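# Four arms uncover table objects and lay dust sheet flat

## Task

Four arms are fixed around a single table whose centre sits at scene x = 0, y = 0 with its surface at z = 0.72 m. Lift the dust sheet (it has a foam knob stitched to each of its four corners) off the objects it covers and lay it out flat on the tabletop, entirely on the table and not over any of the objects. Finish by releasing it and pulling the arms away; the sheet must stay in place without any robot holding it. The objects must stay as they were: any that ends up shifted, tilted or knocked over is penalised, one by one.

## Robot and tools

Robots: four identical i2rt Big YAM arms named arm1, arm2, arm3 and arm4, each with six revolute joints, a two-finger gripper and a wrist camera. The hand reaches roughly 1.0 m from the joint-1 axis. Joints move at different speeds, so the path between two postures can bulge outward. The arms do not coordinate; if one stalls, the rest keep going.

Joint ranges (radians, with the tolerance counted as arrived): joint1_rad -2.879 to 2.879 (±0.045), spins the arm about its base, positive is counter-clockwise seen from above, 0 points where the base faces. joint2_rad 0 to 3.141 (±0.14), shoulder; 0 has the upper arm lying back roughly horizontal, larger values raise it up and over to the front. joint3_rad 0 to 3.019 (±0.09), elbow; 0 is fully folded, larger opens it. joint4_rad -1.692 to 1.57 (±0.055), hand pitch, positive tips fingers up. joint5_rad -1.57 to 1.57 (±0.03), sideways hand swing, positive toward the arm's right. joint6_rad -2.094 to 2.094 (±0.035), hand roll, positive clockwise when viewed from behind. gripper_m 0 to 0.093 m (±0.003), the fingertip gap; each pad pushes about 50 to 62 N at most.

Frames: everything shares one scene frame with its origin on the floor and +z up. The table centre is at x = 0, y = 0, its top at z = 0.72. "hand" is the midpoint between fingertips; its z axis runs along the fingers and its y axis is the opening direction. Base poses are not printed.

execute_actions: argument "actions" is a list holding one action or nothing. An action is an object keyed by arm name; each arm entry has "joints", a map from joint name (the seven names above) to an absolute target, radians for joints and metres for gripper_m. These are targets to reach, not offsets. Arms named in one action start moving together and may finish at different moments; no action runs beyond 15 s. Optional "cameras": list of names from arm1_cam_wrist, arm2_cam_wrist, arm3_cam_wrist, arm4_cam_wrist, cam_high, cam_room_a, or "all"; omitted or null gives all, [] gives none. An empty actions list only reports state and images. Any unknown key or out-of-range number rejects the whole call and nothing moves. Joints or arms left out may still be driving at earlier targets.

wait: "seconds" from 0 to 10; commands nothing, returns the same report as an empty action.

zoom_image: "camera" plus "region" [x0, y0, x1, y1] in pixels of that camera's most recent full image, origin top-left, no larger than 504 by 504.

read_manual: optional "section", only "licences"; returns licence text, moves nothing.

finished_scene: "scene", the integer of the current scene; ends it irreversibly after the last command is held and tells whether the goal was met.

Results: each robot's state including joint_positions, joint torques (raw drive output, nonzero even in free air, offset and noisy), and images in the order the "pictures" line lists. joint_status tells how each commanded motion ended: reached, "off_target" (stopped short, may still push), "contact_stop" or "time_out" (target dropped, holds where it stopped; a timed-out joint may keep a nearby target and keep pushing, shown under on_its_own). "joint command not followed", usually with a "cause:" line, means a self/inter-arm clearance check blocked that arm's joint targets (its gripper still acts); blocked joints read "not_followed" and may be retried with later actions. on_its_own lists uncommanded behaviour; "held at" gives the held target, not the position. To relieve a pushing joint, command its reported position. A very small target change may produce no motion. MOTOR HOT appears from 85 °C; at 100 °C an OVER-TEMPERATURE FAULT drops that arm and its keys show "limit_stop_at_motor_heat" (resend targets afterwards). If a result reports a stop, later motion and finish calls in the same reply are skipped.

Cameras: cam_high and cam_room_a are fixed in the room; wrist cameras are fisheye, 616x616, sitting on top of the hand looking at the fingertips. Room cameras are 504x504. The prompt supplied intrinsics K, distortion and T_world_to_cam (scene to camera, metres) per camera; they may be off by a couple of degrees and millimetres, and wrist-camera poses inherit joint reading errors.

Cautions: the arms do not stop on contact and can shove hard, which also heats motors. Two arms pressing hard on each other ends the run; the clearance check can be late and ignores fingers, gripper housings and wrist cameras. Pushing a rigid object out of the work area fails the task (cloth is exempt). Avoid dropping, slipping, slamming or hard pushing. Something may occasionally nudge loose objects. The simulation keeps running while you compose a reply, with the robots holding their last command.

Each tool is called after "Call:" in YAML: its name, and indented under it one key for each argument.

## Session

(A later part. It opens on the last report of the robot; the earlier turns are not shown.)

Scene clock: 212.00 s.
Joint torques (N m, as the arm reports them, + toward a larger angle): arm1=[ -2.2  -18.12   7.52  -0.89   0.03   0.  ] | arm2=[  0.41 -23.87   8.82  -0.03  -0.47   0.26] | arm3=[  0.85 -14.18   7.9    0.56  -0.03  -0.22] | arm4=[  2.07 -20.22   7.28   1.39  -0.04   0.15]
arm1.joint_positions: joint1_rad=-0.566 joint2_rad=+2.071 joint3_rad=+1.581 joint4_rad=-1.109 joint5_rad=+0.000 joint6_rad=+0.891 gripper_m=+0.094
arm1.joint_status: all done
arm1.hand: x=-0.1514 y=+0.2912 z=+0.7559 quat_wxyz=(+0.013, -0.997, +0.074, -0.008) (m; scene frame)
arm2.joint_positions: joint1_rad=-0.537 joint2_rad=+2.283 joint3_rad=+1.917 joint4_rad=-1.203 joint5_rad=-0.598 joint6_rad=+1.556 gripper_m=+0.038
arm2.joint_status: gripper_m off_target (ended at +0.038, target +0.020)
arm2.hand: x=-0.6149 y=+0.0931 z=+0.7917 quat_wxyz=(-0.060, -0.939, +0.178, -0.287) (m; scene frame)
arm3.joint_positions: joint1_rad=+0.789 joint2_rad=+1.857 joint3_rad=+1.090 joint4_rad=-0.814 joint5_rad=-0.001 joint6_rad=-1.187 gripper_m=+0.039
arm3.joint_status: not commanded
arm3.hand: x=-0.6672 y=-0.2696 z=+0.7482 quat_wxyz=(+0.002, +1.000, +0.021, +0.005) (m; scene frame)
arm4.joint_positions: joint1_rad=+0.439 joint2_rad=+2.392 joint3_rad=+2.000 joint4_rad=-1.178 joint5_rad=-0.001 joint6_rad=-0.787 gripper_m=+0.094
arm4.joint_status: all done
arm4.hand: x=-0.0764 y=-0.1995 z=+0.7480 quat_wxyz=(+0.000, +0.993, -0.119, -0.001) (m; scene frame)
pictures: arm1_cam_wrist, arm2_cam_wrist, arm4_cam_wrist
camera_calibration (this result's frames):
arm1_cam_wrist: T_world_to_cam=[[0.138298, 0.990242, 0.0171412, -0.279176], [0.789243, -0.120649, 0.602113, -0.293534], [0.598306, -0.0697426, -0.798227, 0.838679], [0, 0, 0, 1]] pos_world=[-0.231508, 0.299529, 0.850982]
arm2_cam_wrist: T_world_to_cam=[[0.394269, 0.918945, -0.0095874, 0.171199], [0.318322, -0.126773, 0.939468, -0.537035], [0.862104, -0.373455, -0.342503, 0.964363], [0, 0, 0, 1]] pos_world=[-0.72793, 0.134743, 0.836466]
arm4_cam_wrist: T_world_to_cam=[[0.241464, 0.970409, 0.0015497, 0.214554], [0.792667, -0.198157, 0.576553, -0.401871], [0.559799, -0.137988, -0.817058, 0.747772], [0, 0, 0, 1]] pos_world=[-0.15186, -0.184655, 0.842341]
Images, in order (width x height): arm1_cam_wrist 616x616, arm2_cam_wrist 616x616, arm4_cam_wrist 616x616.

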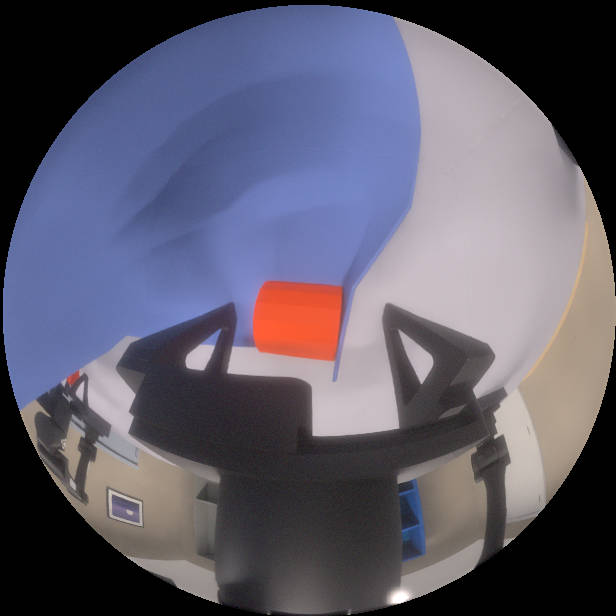

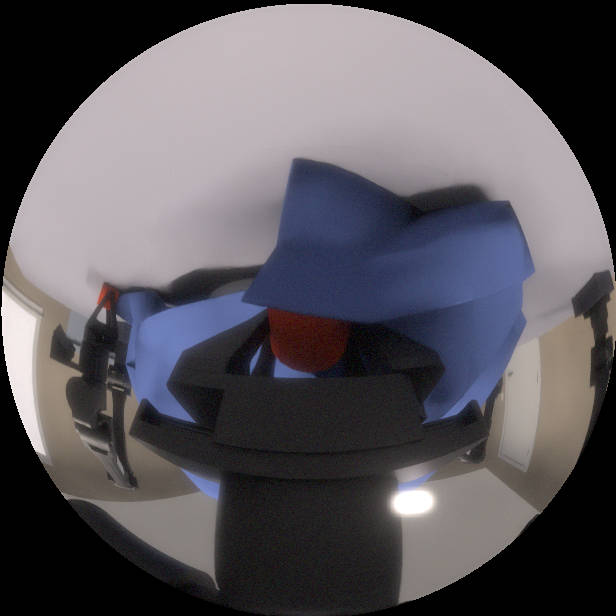

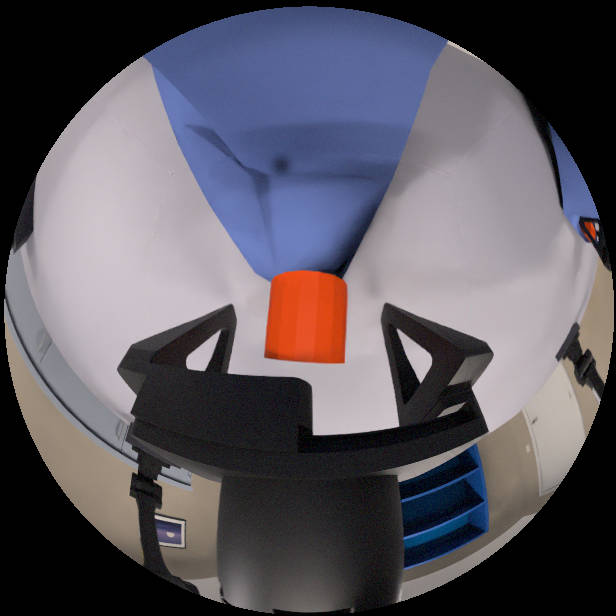

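Call:
execute_actions:
  actions:
    - {"arm1":{"joints":{"gripper_m":0.02}},"arm4":{"joints":{"gripper_m":0.02}}}
  cameras: []

Call:
execute_actions:
  actions:
    - {"arm1":{"joints":{"joint1_rad":-0.519,"joint2_rad":1.547,"joint3_rad":1.69,"joint4_rad":-1.324}},"arm2":{"joints":{"joint1_rad":-0.656,"joint2_rad":1.471,"joint3_rad":1.55,"joint4_rad":-1.262,"joint5_rad":0}},"arm3":{"joints":{"joint1_rad":0.877,"joint2_rad":1.295,"joint3_rad":1.34,"joint4_rad":-1.23}},"arm4":{"joints":{"joint1_rad":0.555,"joint2_rad":1.756,"joint3_rad":1.815,"joint4_rad":-1.249}}}

Scene clock: 236.90 s.
Joint torques (N m, as the arm reports them, + toward a larger angle): arm1=[ -3.27 -18.91   7.7   -0.56   0.01   0.04] | arm2=[  0.47 -23.47   8.83   0.04  -0.46   0.26] | arm3=[  0.78 -14.31   7.89   0.57  -0.03  -0.22] | arm4=[  2.   -19.73   7.19   1.44  -0.02   0.16]
arm1.joint_positions: joint1_rad=-0.566 joint2_rad=+2.071 joint3_rad=+1.581 joint4_rad=-1.110 joint5_rad=+0.000 joint6_rad=+0.891 gripper_m=+0.040
arm1.joint_status: gripper_m off_target (ended at +0.040, target +0.020)
arm1.hand: x=-0.1513 y=+0.2913 z=+0.7559 quat_wxyz=(+0.013, -0.997, +0.074, -0.009) (m; scene frame)
arm2.joint_positions: joint1_rad=-0.537 joint2_rad=+2.283 joint3_rad=+1.917 joint4_rad=-1.203 joint5_rad=-0.598 joint6_rad=+1.556 gripper_m=+0.038
arm2.joint_status: not commanded
arm2.hand: x=-0.6149 y=+0.0931 z=+0.7917 quat_wxyz=(-0.060, -0.939, +0.178, -0.287) (m; scene frame)
arm3.joint_positions: joint1_rad=+0.789 joint2_rad=+1.857 joint3_rad=+1.090 joint4_rad=-0.814 joint5_rad=-0.001 joint6_rad=-1.187 gripper_m=+0.039
arm3.joint_status: not commanded
arm3.hand: x=-0.6672 y=-0.2696 z=+0.7482 quat_wxyz=(+0.002, +1.000, +0.021, +0.005) (m; scene frame)
arm4.joint_positions: joint1_rad=+0.439 joint2_rad=+2.392 joint3_rad=+2.000 joint4_rad=-1.178 joint5_rad=-0.001 joint6_rad=-0.787 gripper_m=+0.037
arm4.joint_status: gripper_m off_target (ended at +0.037, target +0.020)
arm4.hand: x=-0.0764 y=-0.1995 z=+0.7480 quat_wxyz=(+0.000, +0.993, -0.119, -0.001) (m; scene frame)
pictures: none
No camera images: the call's "cameras" was empty. Leave "cameras" out to get every camera's image.

Scene clock: 238.83 s.
Joint torques (N m, as the arm reports them, + toward a larger angle): arm1=[ -1.93 -14.92  10.62   0.21   0.06   0.06] | arm2=[  0.85 -13.33   9.94   0.09   0.13   0.19] | arm3=[ 0.24 -9.65 12.43  0.66 -0.02 -0.17] | arm4=[  2.03 -15.14  10.09   0.92  -0.06   0.15]
arm1.joint_positions: joint1_rad=-0.517 joint2_rad=+1.546 joint3_rad=+1.680 joint4_rad=-1.312 joint5_rad=+0.001 joint6_rad=+0.891 gripper_m=+0.040
arm1.joint_status: all done
arm1.hand: x=-0.1023 y=+0.2968 z=+1.0858 quat_wxyz=(-0.143, -0.980, +0.048, +0.132) (m; scene frame)
arm2.joint_positions: joint1_rad=-0.657 joint2_rad=+1.481 joint3_rad=+1.536 joint4_rad=-1.256 joint5_rad=-0.002 joint6_rad=+1.558 gripper_m=+0.038
arm2.joint_status: all done
arm2.hand: x=-0.7023 y=+0.2980 z=+1.0776 quat_wxyz=(-0.178, -0.953, +0.242, +0.048) (m; scene frame)
arm3.joint_positions: joint1_rad=+0.885 joint2_rad=+1.300 joint3_rad=+1.320 joint4_rad=-1.223 joint5_rad=-0.001 joint6_rad=-1.189 gripper_m=+0.039
arm3.joint_status: all done
arm3.hand: x=-0.7043 y=-0.3006 z=+1.0758 quat_wxyz=(-0.167, +0.981, +0.070, -0.077) (m; scene frame)
arm4.joint_positions: joint1_rad=+0.552 joint2_rad=+1.752 joint3_rad=+1.801 joint4_rad=-1.237 joint5_rad=+0.000 joint6_rad=-0.783 gripper_m=+0.037
arm4.joint_status: all done
arm4.hand: x=-0.0994 y=-0.2979 z=+1.0824 quat_wxyz=(-0.143, +0.980, -0.064, -0.126) (m; scene frame)
pictures: arm1_cam_wrist, arm2_cam_wrist, arm3_cam_wrist, arm4_cam_wrist, cam_high, cam_room_a
camera_calibration (this result's frames):
arm1_cam_wrist: T_world_to_cam=[[0.0448986, 0.953083, -0.299362, 0.0479365], [0.936552, 0.0641231, 0.344615, -0.290431], [0.347643, -0.29584, -0.889732, 1.21385], [0, 0, 0, 1]] pos_world=[-0.152136, 0.332042, 1.19444]
arm2_cam_wrist: T_world_to_cam=[[0.461063, 0.803992, -0.375525, 0.49565], [0.811254, -0.21043, 0.545515, 0.043775], [0.359568, -0.556162, -0.749263, 1.35394], [0, 0, 0, 1]] pos_world=[-0.750871, 0.363723, 1.1767]
arm3_cam_wrist: T_world_to_cam=[[-0.112966, 0.935537, 0.334678, -0.155801], [0.901869, -0.0448124, 0.429679, 0.168171], [0.416978, 0.350375, -0.838669, 1.42661], [0, 0, 0, 1]] pos_world=[-0.764135, -0.346555, 1.17634]
arm4_cam_wrist: T_world_to_cam=[[0.166052, 0.950116, 0.264018, 0.0174082], [0.914924, -0.248322, 0.318198, -0.319058], [0.367887, 0.188719, -0.910519, 1.19964], [0, 0, 0, 1]] pos_world=[-0.152308, -0.322164, 1.18922]
Images, in order (width x height): arm1_cam_wrist 616x616, arm2_cam_wrist 616x616, arm3_cam_wrist 616x616, arm4_cam_wrist 616x616, cam_high 504x504, cam_room_a 504x504.

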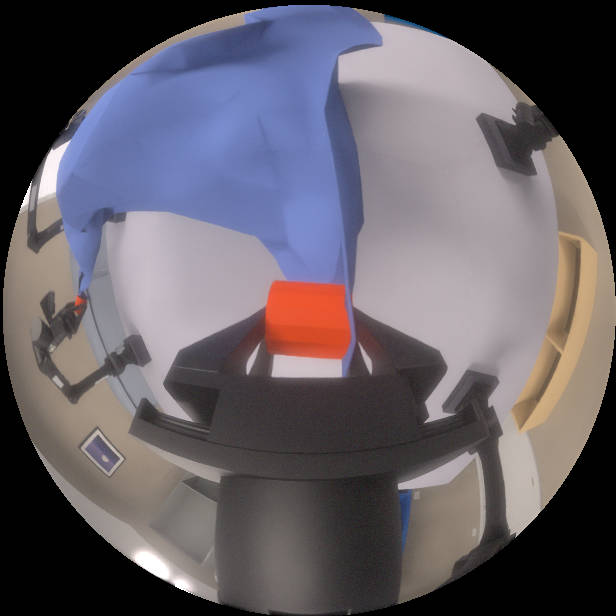

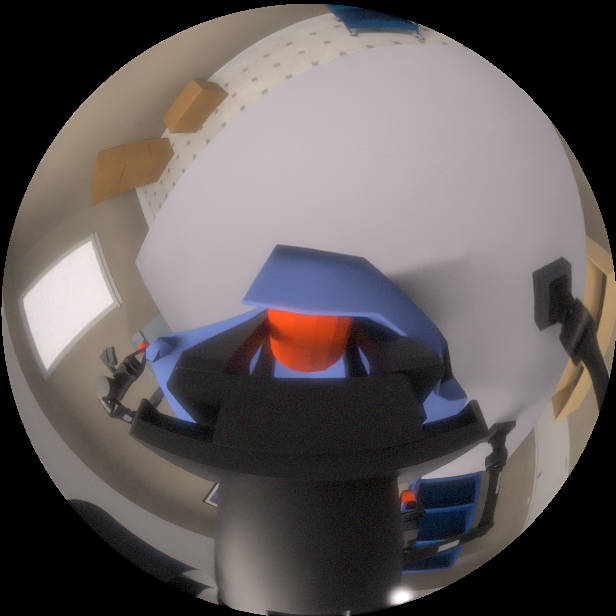

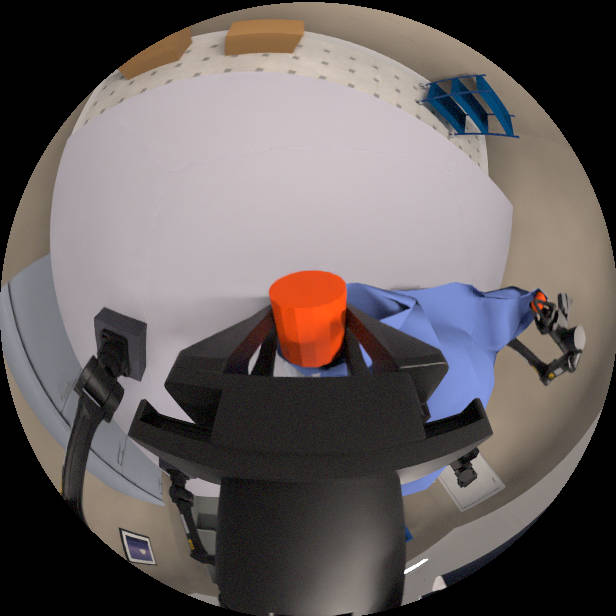

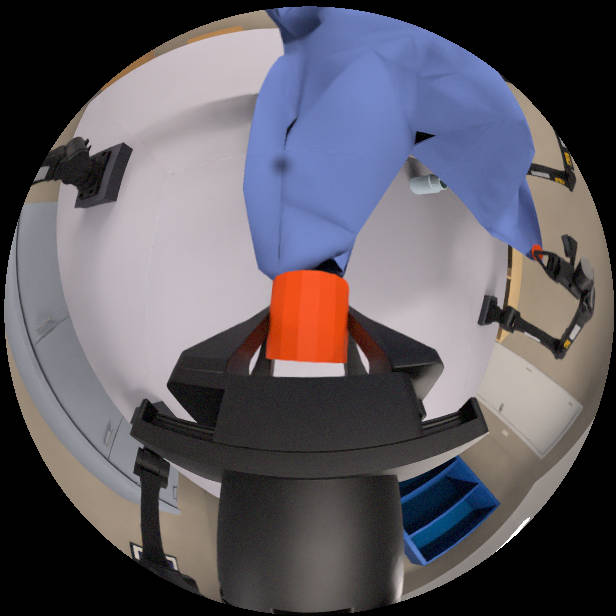

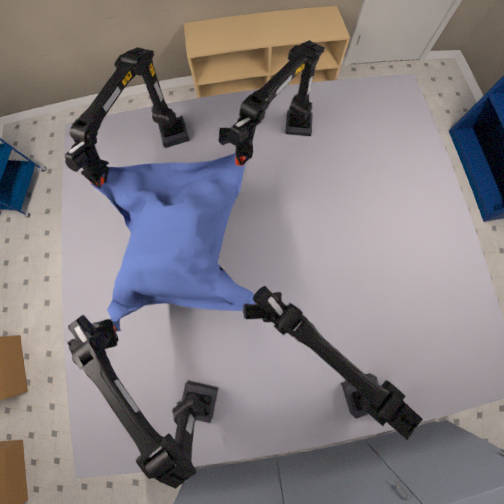

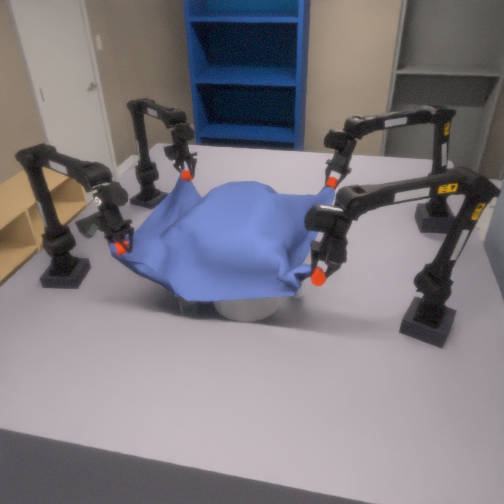

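Call:
execute_actions:
  actions:
    - {"arm1":{"joints":{"joint1_rad":-0.532,"joint2_rad":1.465,"joint3_rad":2.005,"joint4_rad":-1.53}},"arm2":{"joints":{"joint1_rad":-0.72,"joint2_rad":1.415,"joint3_rad":1.9,"joint4_rad":-1.468}},"arm3":{"joints":{"joint1_rad":0.945,"joint2_rad":1.232,"joint3_rad":1.69,"joint4_rad":-1.445}},"arm4":{"joints":{"joint1_rad":0.56,"joint2_rad":1.622,"joint3_rad":2.05,"joint4_rad":-1.415}}}
  cameras: []

Call:
wait:
  seconds: 2

Scene clock: 256.13 s.
Joint torques (N m, as the arm reports them, + toward a larger angle): arm1=[ -1.65 -10.57  11.19   0.21   0.04   0.06] | arm2=[  0.51 -10.43  10.72   0.29   0.19   0.16] | arm3=[ 0.85 -7.33 13.69  0.93 -0.05 -0.13] | arm4=[  2.12 -11.29  11.34   1.11  -0.06   0.17]
arm1.joint_positions: joint1_rad=-0.525 joint2_rad=+1.451 joint3_rad=+1.974 joint4_rad=-1.518 joint5_rad=+0.001 joint6_rad=+0.891 gripper_m=+0.040
arm1.joint_status: all done
arm1.hand: x=-0.0740 y=+0.3304 z=+1.2499 quat_wxyz=(-0.208, -0.958, +0.051, +0.191) (m; scene frame)
arm2.joint_positions: joint1_rad=-0.721 joint2_rad=+1.414 joint3_rad=+1.868 joint4_rad=-1.461 joint5_rad=-0.002 joint6_rad=+1.559 gripper_m=+0.038
arm2.joint_status: all done
arm2.hand: x=-0.7190 y=+0.3332 z=+1.2472 quat_wxyz=(-0.267, -0.923, +0.266, +0.080) (m; scene frame)
arm3.joint_positions: joint1_rad=+0.945 joint2_rad=+1.228 joint3_rad=+1.651 joint4_rad=-1.437 joint5_rad=+0.000 joint6_rad=-1.191 gripper_m=+0.039
arm3.joint_status: all done
arm3.hand: x=-0.7178 y=-0.3321 z=+1.2417 quat_wxyz=(-0.246, +0.956, +0.098, -0.124) (m; scene frame)
arm4.joint_positions: joint1_rad=+0.552 joint2_rad=+1.606 joint3_rad=+2.014 joint4_rad=-1.400 joint5_rad=+0.000 joint6_rad=-0.783 gripper_m=+0.037
arm4.joint_status: all done
arm4.hand: x=-0.0739 y=-0.3311 z=+1.2531 quat_wxyz=(-0.214, +0.956, -0.062, -0.189) (m; scene frame)
pictures: none
No camera images: the call's "cameras" was empty. Leave "cameras" out to get every camera's image.

Scene clock: 258.13 s.
Joint torques (N m, as the arm reports them, + toward a larger angle): arm1=[ -2.19 -11.57  11.28   0.48   0.06  -0.01] | arm2=[  0.58 -10.81  10.86   0.26   0.15   0.2 ] | arm3=[ 0.84 -7.47 13.61  0.89 -0.06 -0.13] | arm4=[  2.21 -11.3   11.22   1.16  -0.06   0.14]
arm1.joint_positions: joint1_rad=-0.525 joint2_rad=+1.451 joint3_rad=+1.974 joint4_rad=-1.518 joint5_rad=+0.001 joint6_rad=+0.891 gripper_m=+0.040
arm1.joint_status: all done
arm1.hand: x=-0.0740 y=+0.3304 z=+1.2499 quat_wxyz=(-0.208, -0.958, +0.051, +0.191) (m; scene frame)
arm2.joint_positions: joint1_rad=-0.721 joint2_rad=+1.414 joint3_rad=+1.868 joint4_rad=-1.461 joint5_rad=-0.002 joint6_rad=+1.559 gripper_m=+0.038
arm2.joint_status: all done
arm2.hand: x=-0.7190 y=+0.3332 z=+1.2472 quat_wxyz=(-0.267, -0.923, +0.266, +0.080) (m; scene frame)
arm3.joint_positions: joint1_rad=+0.945 joint2_rad=+1.228 joint3_rad=+1.651 joint4_rad=-1.437 joint5_rad=+0.000 joint6_rad=-1.191 gripper_m=+0.039
arm3.joint_status: all done
arm3.hand: x=-0.7178 y=-0.3321 z=+1.2417 quat_wxyz=(-0.246, +0.956, +0.098, -0.124) (m; scene frame)
arm4.joint_positions: joint1_rad=+0.552 joint2_rad=+1.606 joint3_rad=+2.014 joint4_rad=-1.400 joint5_rad=+0.000 joint6_rad=-0.783 gripper_m=+0.037
arm4.joint_status: all done
arm4.hand: x=-0.0739 y=-0.3311 z=+1.2531 quat_wxyz=(-0.214, +0.956, -0.062, -0.189) (m; scene frame)
wait: 2.00 s; at rest by 0.27 s
pictures: arm1_cam_wrist, arm2_cam_wrist, arm3_cam_wrist, arm4_cam_wrist, cam_high, cam_room_a
camera_calibration (this result's frames):
arm1_cam_wrist: T_world_to_cam=[[0.00544374, 0.906268, -0.422669, 0.230437], [0.972863, 0.0929733, 0.211879, -0.216607], [0.231316, -0.412353, -0.881169, 1.37911], [0, 0, 0, 1]] pos_world=[-0.109536, 0.379981, 1.35852]
arm2_cam_wrist: T_world_to_cam=[[0.462824, 0.69702, -0.547684, 0.790338], [0.85107, -0.176588, 0.494465, 0.0533273], [0.247938, -0.694968, -0.674942, 1.37989], [0, 0, 0, 1]] pos_world=[-0.7533, 0.417516, 1.33783]
arm3_cam_wrist: T_world_to_cam=[[-0.128859, 0.861348, 0.4914, -0.413942], [0.941994, -0.0485403, 0.332102, 0.256389], [0.309908, 0.50569, -0.80513, 1.5155], [0, 0, 0, 1]] pos_world=[-0.764523, -0.397381, 1.33844]
arm4_cam_wrist: T_world_to_cam=[[0.204772, 0.899734, 0.385418, -0.166285], [0.944019, -0.285587, 0.165128, -0.223344], [0.258642, 0.330028, -0.907847, 1.38738], [0, 0, 0, 1]] pos_world=[-0.113943, -0.372046, 1.3605]
Images, in order (width x height): arm1_cam_wrist 616x616, arm2_cam_wrist 616x616, arm3_cam_wrist 616x616, arm4_cam_wrist 616x616, cam_high 504x504, cam_room_a 504x504.

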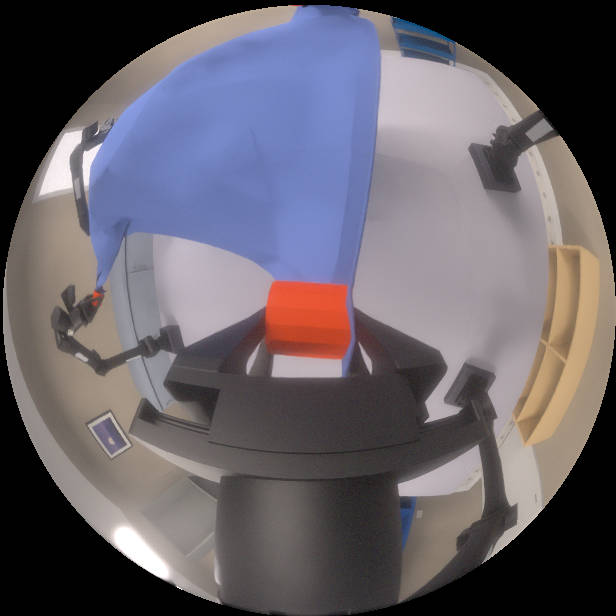

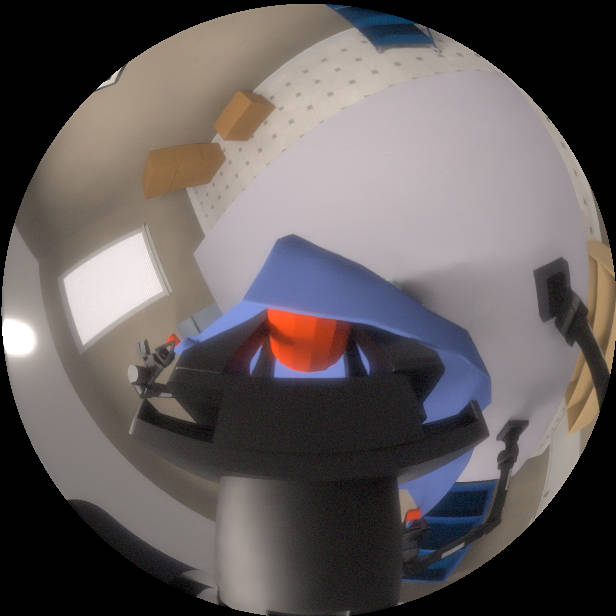

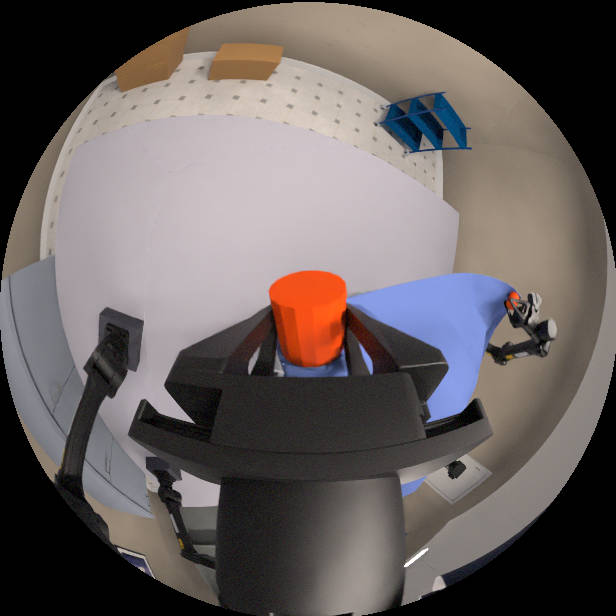

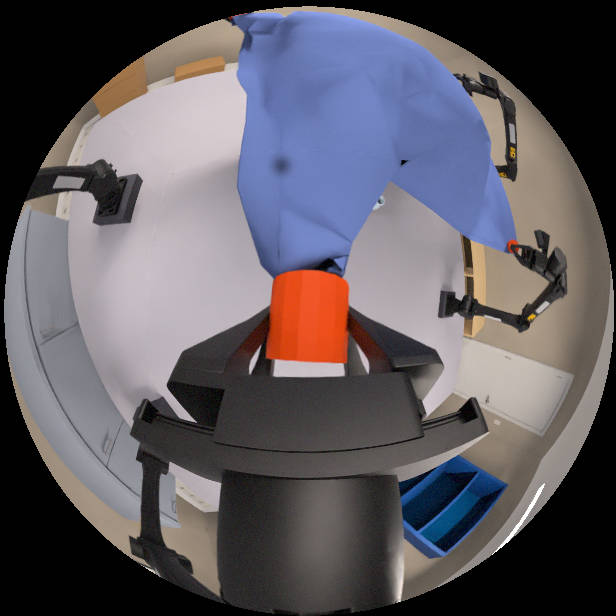

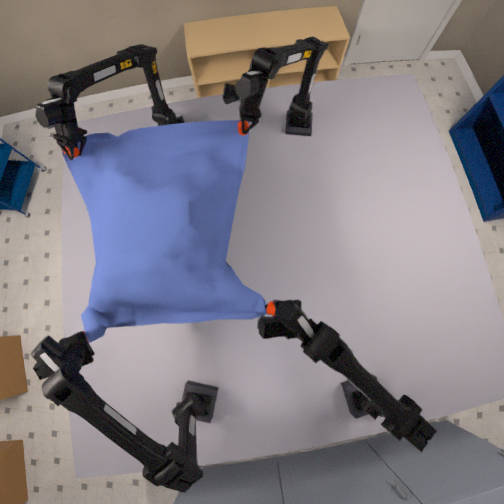

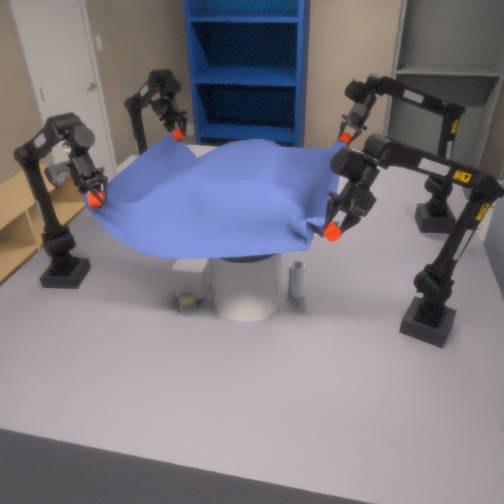

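Call:
execute_actions:
  actions:
    - {"arm1":{"joints":{"joint1_rad":0.305,"joint2_rad":0.96,"joint3_rad":1.505,"joint4_rad":-1.545,"joint6_rad":1.72}},"arm2":{"joints":{"joint1_rad":0.096,"joint2_rad":1.114,"joint3_rad":1.545,"joint4_rad":-1.415,"joint6_rad":2.09}},"arm3":{"joints":{"joint1_rad":-0.006,"joint2_rad":0.987,"joint3_rad":1.42,"joint4_rad":-1.428,"joint6_rad":-2.09}},"arm4":{"joints":{"joint1_rad":-0.138,"joint2_rad":1.16,"joint3_rad":1.49,"joint4_rad":-1.32,"joint6_rad":-1.47}}}
  cameras: ["cam_high","cam_room_a"]

Scene clock: 294.67 s.
Joint torques (N m, as the arm reports them, + toward a larger angle): arm1=[-1.11 -2.73  8.41  0.63 -0.06  0.05] | arm2=[ 0.46 -6.82  9.19  0.96  0.26  0.18] | arm3=[ 0.66 -3.55 10.01  1.44 -0.12 -0.18] | arm4=[ 1.29 -4.81  8.67  2.38 -0.07  0.07]
arm1.joint_positions: joint1_rad=+0.296 joint2_rad=+0.958 joint3_rad=+1.511 joint4_rad=-1.538 joint5_rad=+0.003 joint6_rad=+1.710 gripper_m=+0.040
arm1.joint_status: all done
arm1.hand: x=+0.2968 y=+0.3690 z=+1.2256 quat_wxyz=(-0.285, -0.957, +0.050, -0.022) (m; scene frame)
arm2.joint_positions: joint1_rad=+0.098 joint2_rad=+1.118 joint3_rad=+1.534 joint4_rad=-1.427 joint5_rad=-0.005 joint6_rad=+2.080 gripper_m=+0.038
arm2.joint_status: all done
arm2.hand: x=-0.3483 y=+0.3712 z=+1.2182 quat_wxyz=(-0.256, -0.953, +0.125, -0.103) (m; scene frame)
arm3.joint_positions: joint1_rad=-0.004 joint2_rad=+0.985 joint3_rad=+1.421 joint4_rad=-1.433 joint5_rad=+0.001 joint6_rad=-2.076 gripper_m=+0.039
arm3.joint_status: all done
arm3.hand: x=-0.3523 y=-0.3717 z=+1.2244 quat_wxyz=(-0.259, +0.956, +0.067, +0.123) (m; scene frame)
arm4.joint_positions: joint1_rad=-0.135 joint2_rad=+1.155 joint3_rad=+1.491 joint4_rad=-1.341 joint5_rad=+0.000 joint6_rad=-1.461 gripper_m=+0.037
arm4.joint_status: all done
arm4.hand: x=+0.2982 y=-0.3736 z=+1.2239 quat_wxyz=(-0.279, +0.958, -0.066, -0.011) (m; scene frame)
pictures: cam_high, cam_room_a
Images, in order (width x height): cam_high 504x504, cam_room_a 504x504.

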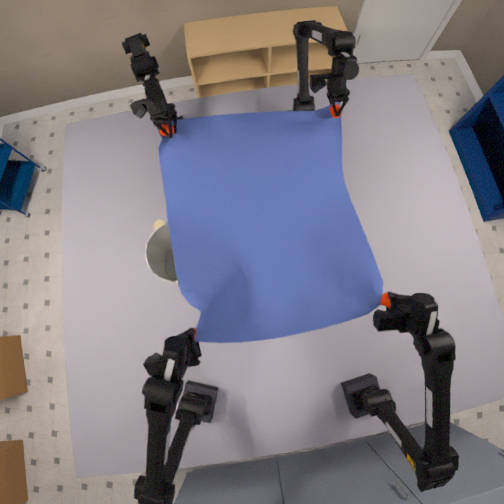

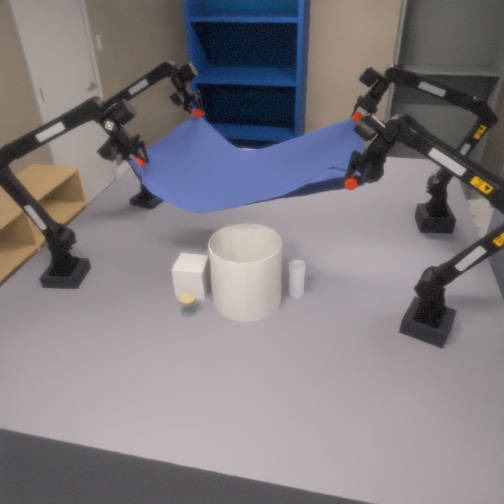

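Call:
execute_actions:
  actions:
    - {"arm1":{"joints":{"joint1_rad":1.148,"joint2_rad":1.375,"joint3_rad":1.57,"joint4_rad":-1.355,"joint6_rad":2.09}},"arm2":{"joints":{"joint1_rad":0.729,"joint2_rad":1.622,"joint3_rad":1.8,"joint4_rad":-1.33}},"arm3":{"joints":{"joint1_rad":-0.628,"joint2_rad":1.587,"joint3_rad":1.725,"joint4_rad":-1.29}},"arm4":{"joints":{"joint1_rad":-0.842,"joint2_rad":1.55,"joint3_rad":1.635,"joint4_rad":-1.235,"joint6_rad":-1.55}}}
  cameras: []

Call:
wait:
  seconds: 2

Scene clock: 317.97 s.
Joint torques (N m, as the arm reports them, + toward a larger angle): arm1=[ -0.78 -12.08  11.51   0.61  -0.29   0.1 ] | arm2=[ -0.94 -16.08  11.3    0.37   0.13   0.18] | arm3=[  0.93 -13.22  14.16   0.96  -0.08  -0.16] | arm4=[  1.58 -14.87  11.87   1.78  -0.09   0.07]
arm1.joint_positions: joint1_rad=+1.145 joint2_rad=+1.374 joint3_rad=+1.544 joint4_rad=-1.364 joint5_rad=+0.011 joint6_rad=+2.072 gripper_m=+0.040
arm1.joint_status: all done
joint sent to its limit — the command would take arm1.joint6_rad past its upper limit, so that joint was sent only as far as its limit.
arm1.hand: x=+0.6569 y=+0.3829 z=+1.1006 quat_wxyz=(-0.144, -0.965, -0.185, -0.114) (m; scene frame)
arm2.joint_positions: joint1_rad=+0.740 joint2_rad=+1.631 joint3_rad=+1.768 joint4_rad=-1.331 joint5_rad=-0.002 joint6_rad=+2.083 gripper_m=+0.038
arm2.joint_status: all done
arm2.hand: x=+0.0049 y=+0.3892 z=+1.0984 quat_wxyz=(-0.142, -0.965, -0.183, -0.120) (m; scene frame)
arm3.joint_positions: joint1_rad=-0.631 joint2_rad=+1.595 joint3_rad=+1.685 joint4_rad=-1.292 joint5_rad=+0.000 joint6_rad=-2.079 gripper_m=+0.039
arm3.joint_status: all done
arm3.hand: x=-0.0009 y=-0.3869 z=+1.1012 quat_wxyz=(-0.138, +0.953, -0.236, +0.128) (m; scene frame)
arm4.joint_positions: joint1_rad=-0.842 joint2_rad=+1.576 joint3_rad=+1.596 joint4_rad=-1.249 joint5_rad=+0.000 joint6_rad=-1.544 gripper_m=+0.037
arm4.joint_status: all done
arm4.hand: x=+0.6587 y=-0.3848 z=+1.0856 quat_wxyz=(-0.159, +0.915, -0.367, +0.059) (m; scene frame)
pictures: none
No camera images: the call's "cameras" was empty. Leave "cameras" out to get every camera's image.

Scene clock: 319.97 s.
Joint torques (N m, as the arm reports them, + toward a larger angle): arm1=[ -0.89 -10.96  11.64   0.86  -0.34   0.08] | arm2=[ -0.49 -15.48  11.33   0.34   0.17   0.15] | arm3=[  1.2  -13.85  14.05   0.98  -0.06  -0.15] | arm4=[  1.68 -14.92  11.79   1.77  -0.07   0.06]
arm1.joint_positions: joint1_rad=+1.145 joint2_rad=+1.374 joint3_rad=+1.544 joint4_rad=-1.364 joint5_rad=+0.012 joint6_rad=+2.072 gripper_m=+0.040
arm1.joint_status: all done
joint sent to its limit — the command would take arm1.joint6_rad past its upper limit, so that joint was sent only as far as its limit.
arm1.hand: x=+0.6568 y=+0.3829 z=+1.1006 quat_wxyz=(-0.145, -0.965, -0.185, -0.114) (m; scene frame)
arm2.joint_positions: joint1_rad=+0.740 joint2_rad=+1.631 joint3_rad=+1.768 joint4_rad=-1.331 joint5_rad=-0.002 joint6_rad=+2.083 gripper_m=+0.038
arm2.joint_status: all done
arm2.hand: x=+0.0049 y=+0.3892 z=+1.0984 quat_wxyz=(-0.142, -0.965, -0.183, -0.120) (m; scene frame)
arm3.joint_positions: joint1_rad=-0.631 joint2_rad=+1.595 joint3_rad=+1.685 joint4_rad=-1.292 joint5_rad=+0.000 joint6_rad=-2.079 gripper_m=+0.039
arm3.joint_status: all done
arm3.hand: x=-0.0009 y=-0.3869 z=+1.1012 quat_wxyz=(-0.138, +0.953, -0.236, +0.128) (m; scene frame)
arm4.joint_positions: joint1_rad=-0.842 joint2_rad=+1.576 joint3_rad=+1.596 joint4_rad=-1.249 joint5_rad=+0.000 joint6_rad=-1.544 gripper_m=+0.037
arm4.joint_status: all done
arm4.hand: x=+0.6587 y=-0.3848 z=+1.0856 quat_wxyz=(-0.159, +0.915, -0.367, +0.059) (m; scene frame)
wait: 2.00 s; at rest by 0.27 s
pictures: arm1_cam_wrist, arm2_cam_wrist, arm3_cam_wrist, arm4_cam_wrist, cam_high, cam_room_a
camera_calibration (this result's frames):
arm1_cam_wrist: T_world_to_cam=[[-0.330431, 0.883432, -0.332208, 0.245608], [0.564461, 0.467065, 0.680613, -1.29169], [0.756438, 0.037377, -0.652996, 0.331976], [0, 0, 0, 1]] pos_world=[0.559147, 0.373918, 1.17751]
arm2_cam_wrist: T_world_to_cam=[[-0.294357, 0.897774, -0.327651, 0.0186724], [0.570101, 0.440112, 0.693749, -0.93693], [0.767033, 0.0174155, -0.641372, 0.822228], [0, 0, 0, 1]] pos_world=[-0.0910347, 0.381271, 1.18347]
arm3_cam_wrist: T_world_to_cam=[[0.415002, 0.851907, 0.319419, -0.0190564], [0.526895, -0.511252, 0.678972, -0.936287], [0.741724, -0.113475, -0.661036, 0.810027], [0, 0, 0, 1]] pos_world=[-0.0995837, -0.370527, 1.17726]
arm4_cam_wrist: T_world_to_cam=[[0.655271, 0.676223, 0.336663, -0.533253], [0.457749, -0.709992, 0.535143, -1.14726], [0.600904, -0.196557, -0.774777, 0.490969], [0, 0, 0, 1]] pos_world=[0.579559, -0.357446, 1.17387]
Images, in order (width x height): arm1_cam_wrist 616x616, arm2_cam_wrist 616x616, arm3_cam_wrist 616x616, arm4_cam_wrist 616x616, cam_high 504x504, cam_room_a 504x504.

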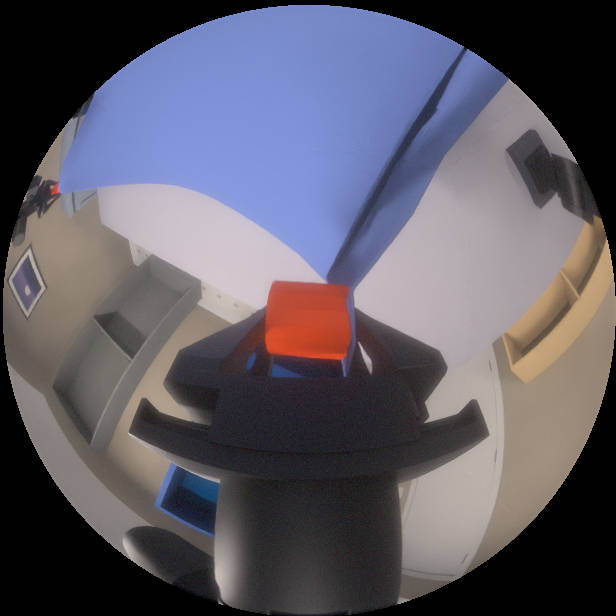

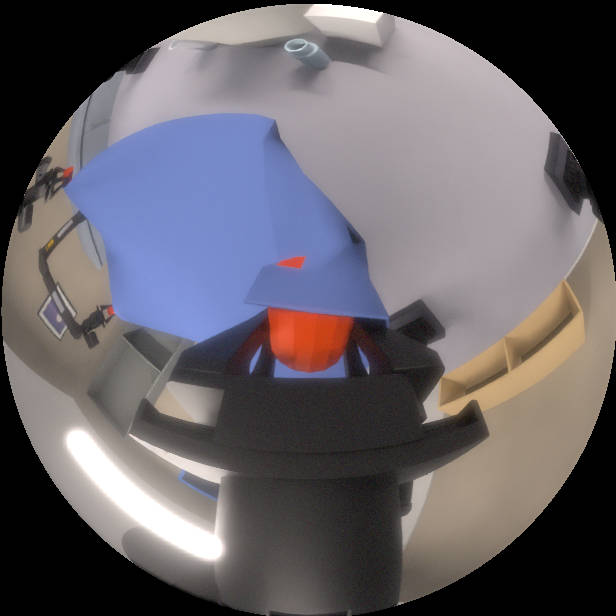

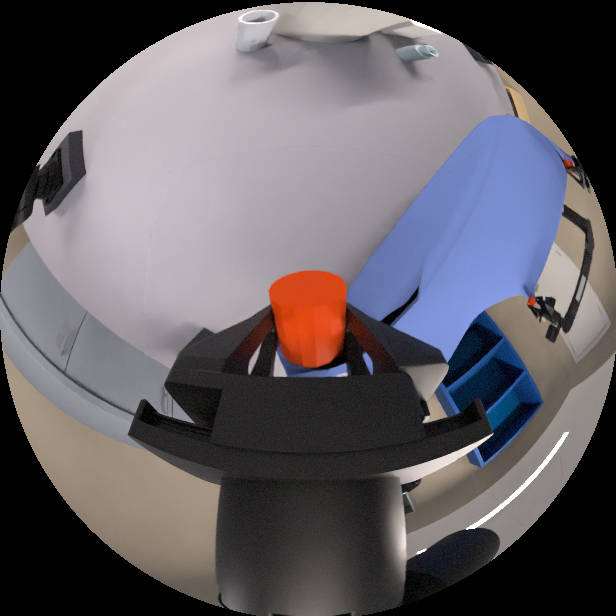

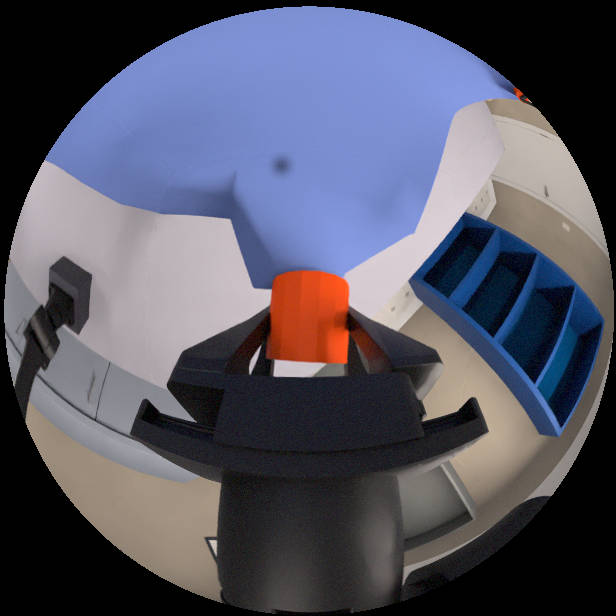

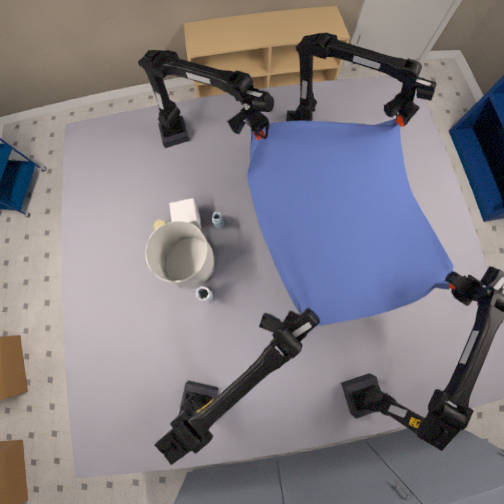

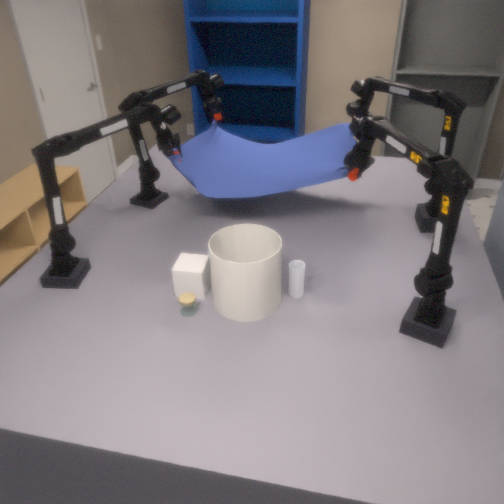

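Call:
execute_actions:
  actions:
    - {"arm1":{"joints":{"joint1_rad":1.17,"joint2_rad":1.62,"joint3_rad":1.035,"joint4_rad":-0.8}},"arm2":{"joints":{"joint1_rad":0.755,"joint2_rad":1.88,"joint3_rad":1.36,"joint4_rad":-0.846}},"arm3":{"joints":{"joint1_rad":-0.68,"joint2_rad":1.8,"joint3_rad":1.187,"joint4_rad":-0.765}},"arm4":{"joints":{"joint1_rad":-0.926,"joint2_rad":1.84,"joint3_rad":1.205,"joint4_rad":-0.73}}}
  cameras: []

Call:
wait:
  seconds: 2

Scene clock: 342.30 s.
Joint torques (N m, as the arm reports them, + toward a larger angle): arm1=[  0.46 -14.06   8.18   0.57  -0.16  -0.02] | arm2=[ -0.22 -16.68   9.77  -0.02   0.06   0.18] | arm3=[  0.76 -14.18   8.91   0.71   0.13  -0.14] | arm4=[  1.49 -16.74   8.5    1.66   0.     0.07]
arm1.joint_positions: joint1_rad=+1.154 joint2_rad=+1.627 joint3_rad=+1.032 joint4_rad=-0.815 joint5_rad=+0.007 joint6_rad=+2.081 gripper_m=+0.040
arm1.joint_status: all done
arm1.hand: x=+0.6482 y=+0.3977 z=+0.7980 quat_wxyz=(-0.061, -0.979, -0.189, -0.049) (m; scene frame)
arm2.joint_positions: joint1_rad=+0.754 joint2_rad=+1.881 joint3_rad=+1.329 joint4_rad=-0.850 joint5_rad=+0.002 joint6_rad=+2.083 gripper_m=+0.038
arm2.joint_status: all done
arm2.hand: x=-0.0007 y=+0.4027 z=+0.7987 quat_wxyz=(-0.065, -0.978, -0.192, -0.053) (m; scene frame)
arm3.joint_positions: joint1_rad=-0.679 joint2_rad=+1.802 joint3_rad=+1.183 joint4_rad=-0.769 joint5_rad=-0.005 joint6_rad=-2.082 gripper_m=+0.039
arm3.joint_status: all done
arm3.hand: x=-0.0174 y=-0.4268 z=+0.8081 quat_wxyz=(-0.070, +0.961, -0.261, +0.065) (m; scene frame)
arm4.joint_positions: joint1_rad=-0.923 joint2_rad=+1.864 joint3_rad=+1.179 joint4_rad=-0.750 joint5_rad=-0.002 joint6_rad=-1.546 gripper_m=+0.037
arm4.joint_status: all done
arm4.hand: x=+0.6681 y=-0.4372 z=+0.7885 quat_wxyz=(-0.063, +0.911, -0.407, +0.025) (m; scene frame)
pictures: none
No camera images: the call's "cameras" was empty. Leave "cameras" out to get every camera's image.

Scene clock: 344.30 s.
Joint torques (N m, as the arm reports them, + toward a larger angle): arm1=[ -0.32 -14.21   7.88   0.46  -0.18   0.  ] | arm2=[  0.3  -17.02   9.75   0.16   0.     0.2 ] | arm3=[  0.8  -14.12   8.81   0.7    0.13  -0.14] | arm4=[  1.46 -16.15   8.43   1.67   0.     0.06]
arm1.joint_positions: joint1_rad=+1.154 joint2_rad=+1.627 joint3_rad=+1.032 joint4_rad=-0.815 joint5_rad=+0.007 joint6_rad=+2.081 gripper_m=+0.040
arm1.joint_status: all done
arm1.hand: x=+0.6482 y=+0.3977 z=+0.7980 quat_wxyz=(-0.061, -0.979, -0.189, -0.049) (m; scene frame)
arm2.joint_positions: joint1_rad=+0.754 joint2_rad=+1.881 joint3_rad=+1.329 joint4_rad=-0.850 joint5_rad=+0.002 joint6_rad=+2.083 gripper_m=+0.038
arm2.joint_status: all done
arm2.hand: x=-0.0007 y=+0.4027 z=+0.7987 quat_wxyz=(-0.065, -0.978, -0.192, -0.053) (m; scene frame)
arm3.joint_positions: joint1_rad=-0.679 joint2_rad=+1.802 joint3_rad=+1.183 joint4_rad=-0.769 joint5_rad=-0.005 joint6_rad=-2.082 gripper_m=+0.039
arm3.joint_status: all done
arm3.hand: x=-0.0174 y=-0.4268 z=+0.8081 quat_wxyz=(-0.070, +0.961, -0.261, +0.065) (m; scene frame)
arm4.joint_positions: joint1_rad=-0.923 joint2_rad=+1.864 joint3_rad=+1.179 joint4_rad=-0.750 joint5_rad=-0.002 joint6_rad=-1.546 gripper_m=+0.037
arm4.joint_status: all done
arm4.hand: x=+0.6681 y=-0.4372 z=+0.7885 quat_wxyz=(-0.063, +0.911, -0.407, +0.025) (m; scene frame)
wait: 2.00 s; at rest by 0.27 s
pictures: arm1_cam_wrist, arm2_cam_wrist, arm3_cam_wrist, arm4_cam_wrist, cam_high, cam_room_a
camera_calibration (this result's frames):
arm1_cam_wrist: T_world_to_cam=[[-0.371799, 0.916484, -0.147728, -0.00443869], [0.670778, 0.375239, 0.639729, -1.08756], [0.641734, 0.138758, -0.75427, 0.25512], [0, 0, 0, 1]] pos_world=[0.56414, 0.376762, 0.887517]
arm2_cam_wrist: T_world_to_cam=[[-0.345929, 0.924644, -0.159271, -0.238657], [0.674597, 0.36309, 0.642716, -0.659846], [0.652113, 0.114891, -0.749365, 0.680955], [0, 0, 0, 1]] pos_world=[-0.0814877, 0.382021, 0.896367]
arm3_cam_wrist: T_world_to_cam=[[0.491394, 0.855138, 0.16514, 0.24267], [0.611677, -0.473833, 0.633509, -0.694826], [0.619986, -0.21029, -0.755907, 0.657199], [0, 0, 0, 1]] pos_world=[-0.101692, -0.398545, 0.896885]
arm4_cam_wrist: T_world_to_cam=[[0.741989, 0.656425, 0.136231, -0.312502], [0.484964, -0.665845, 0.566975, -1.05383], [0.462885, -0.354622, -0.812392, 0.297645], [0, 0, 0, 1]] pos_world=[0.605169, -0.391005, 0.881875]
Images, in order (width x height): arm1_cam_wrist 616x616, arm2_cam_wrist 616x616, arm3_cam_wrist 616x616, arm4_cam_wrist 616x616, cam_high 504x504, cam_room_a 504x504.

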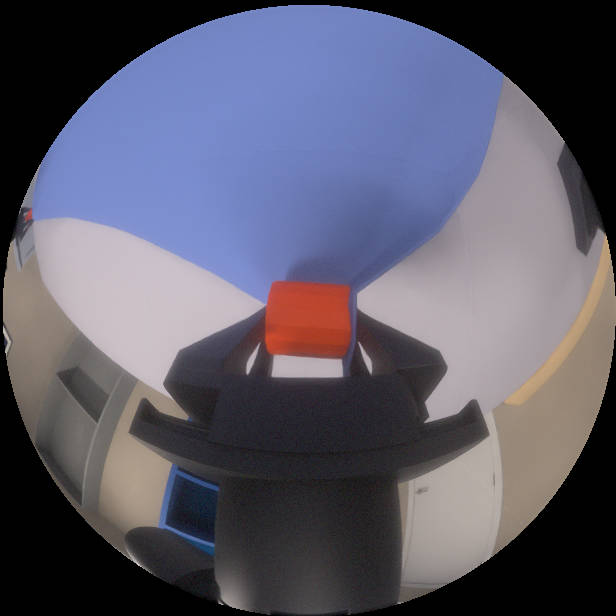

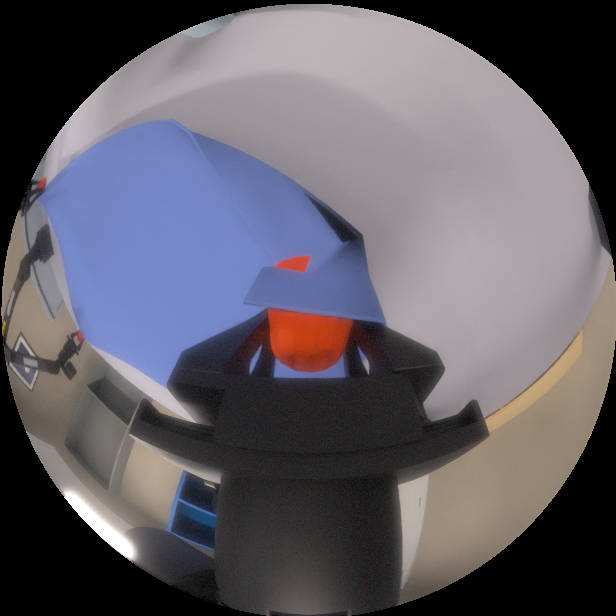

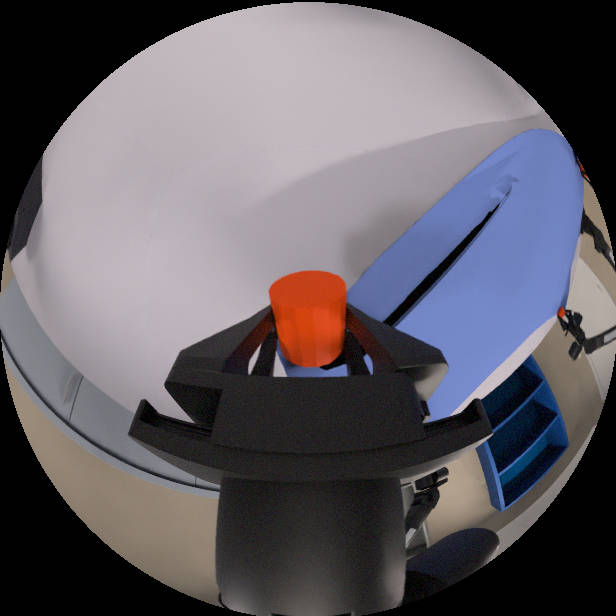

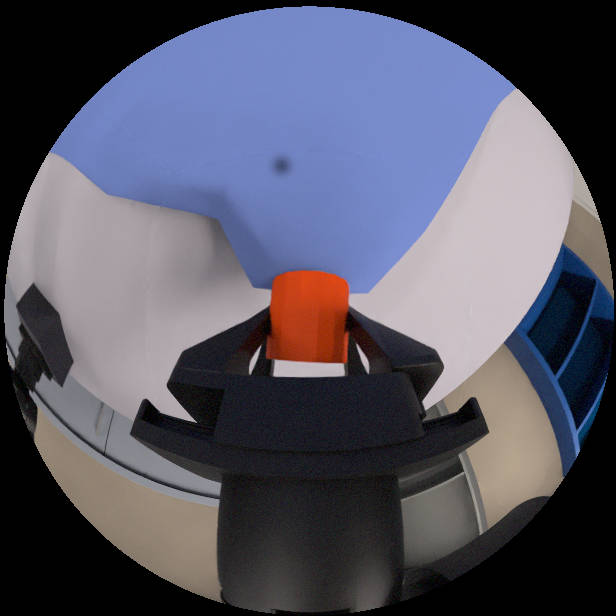

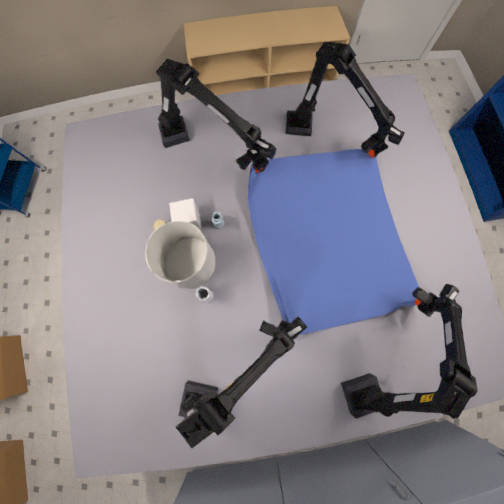

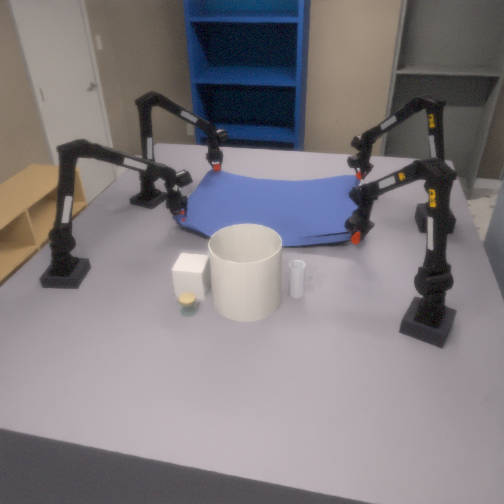

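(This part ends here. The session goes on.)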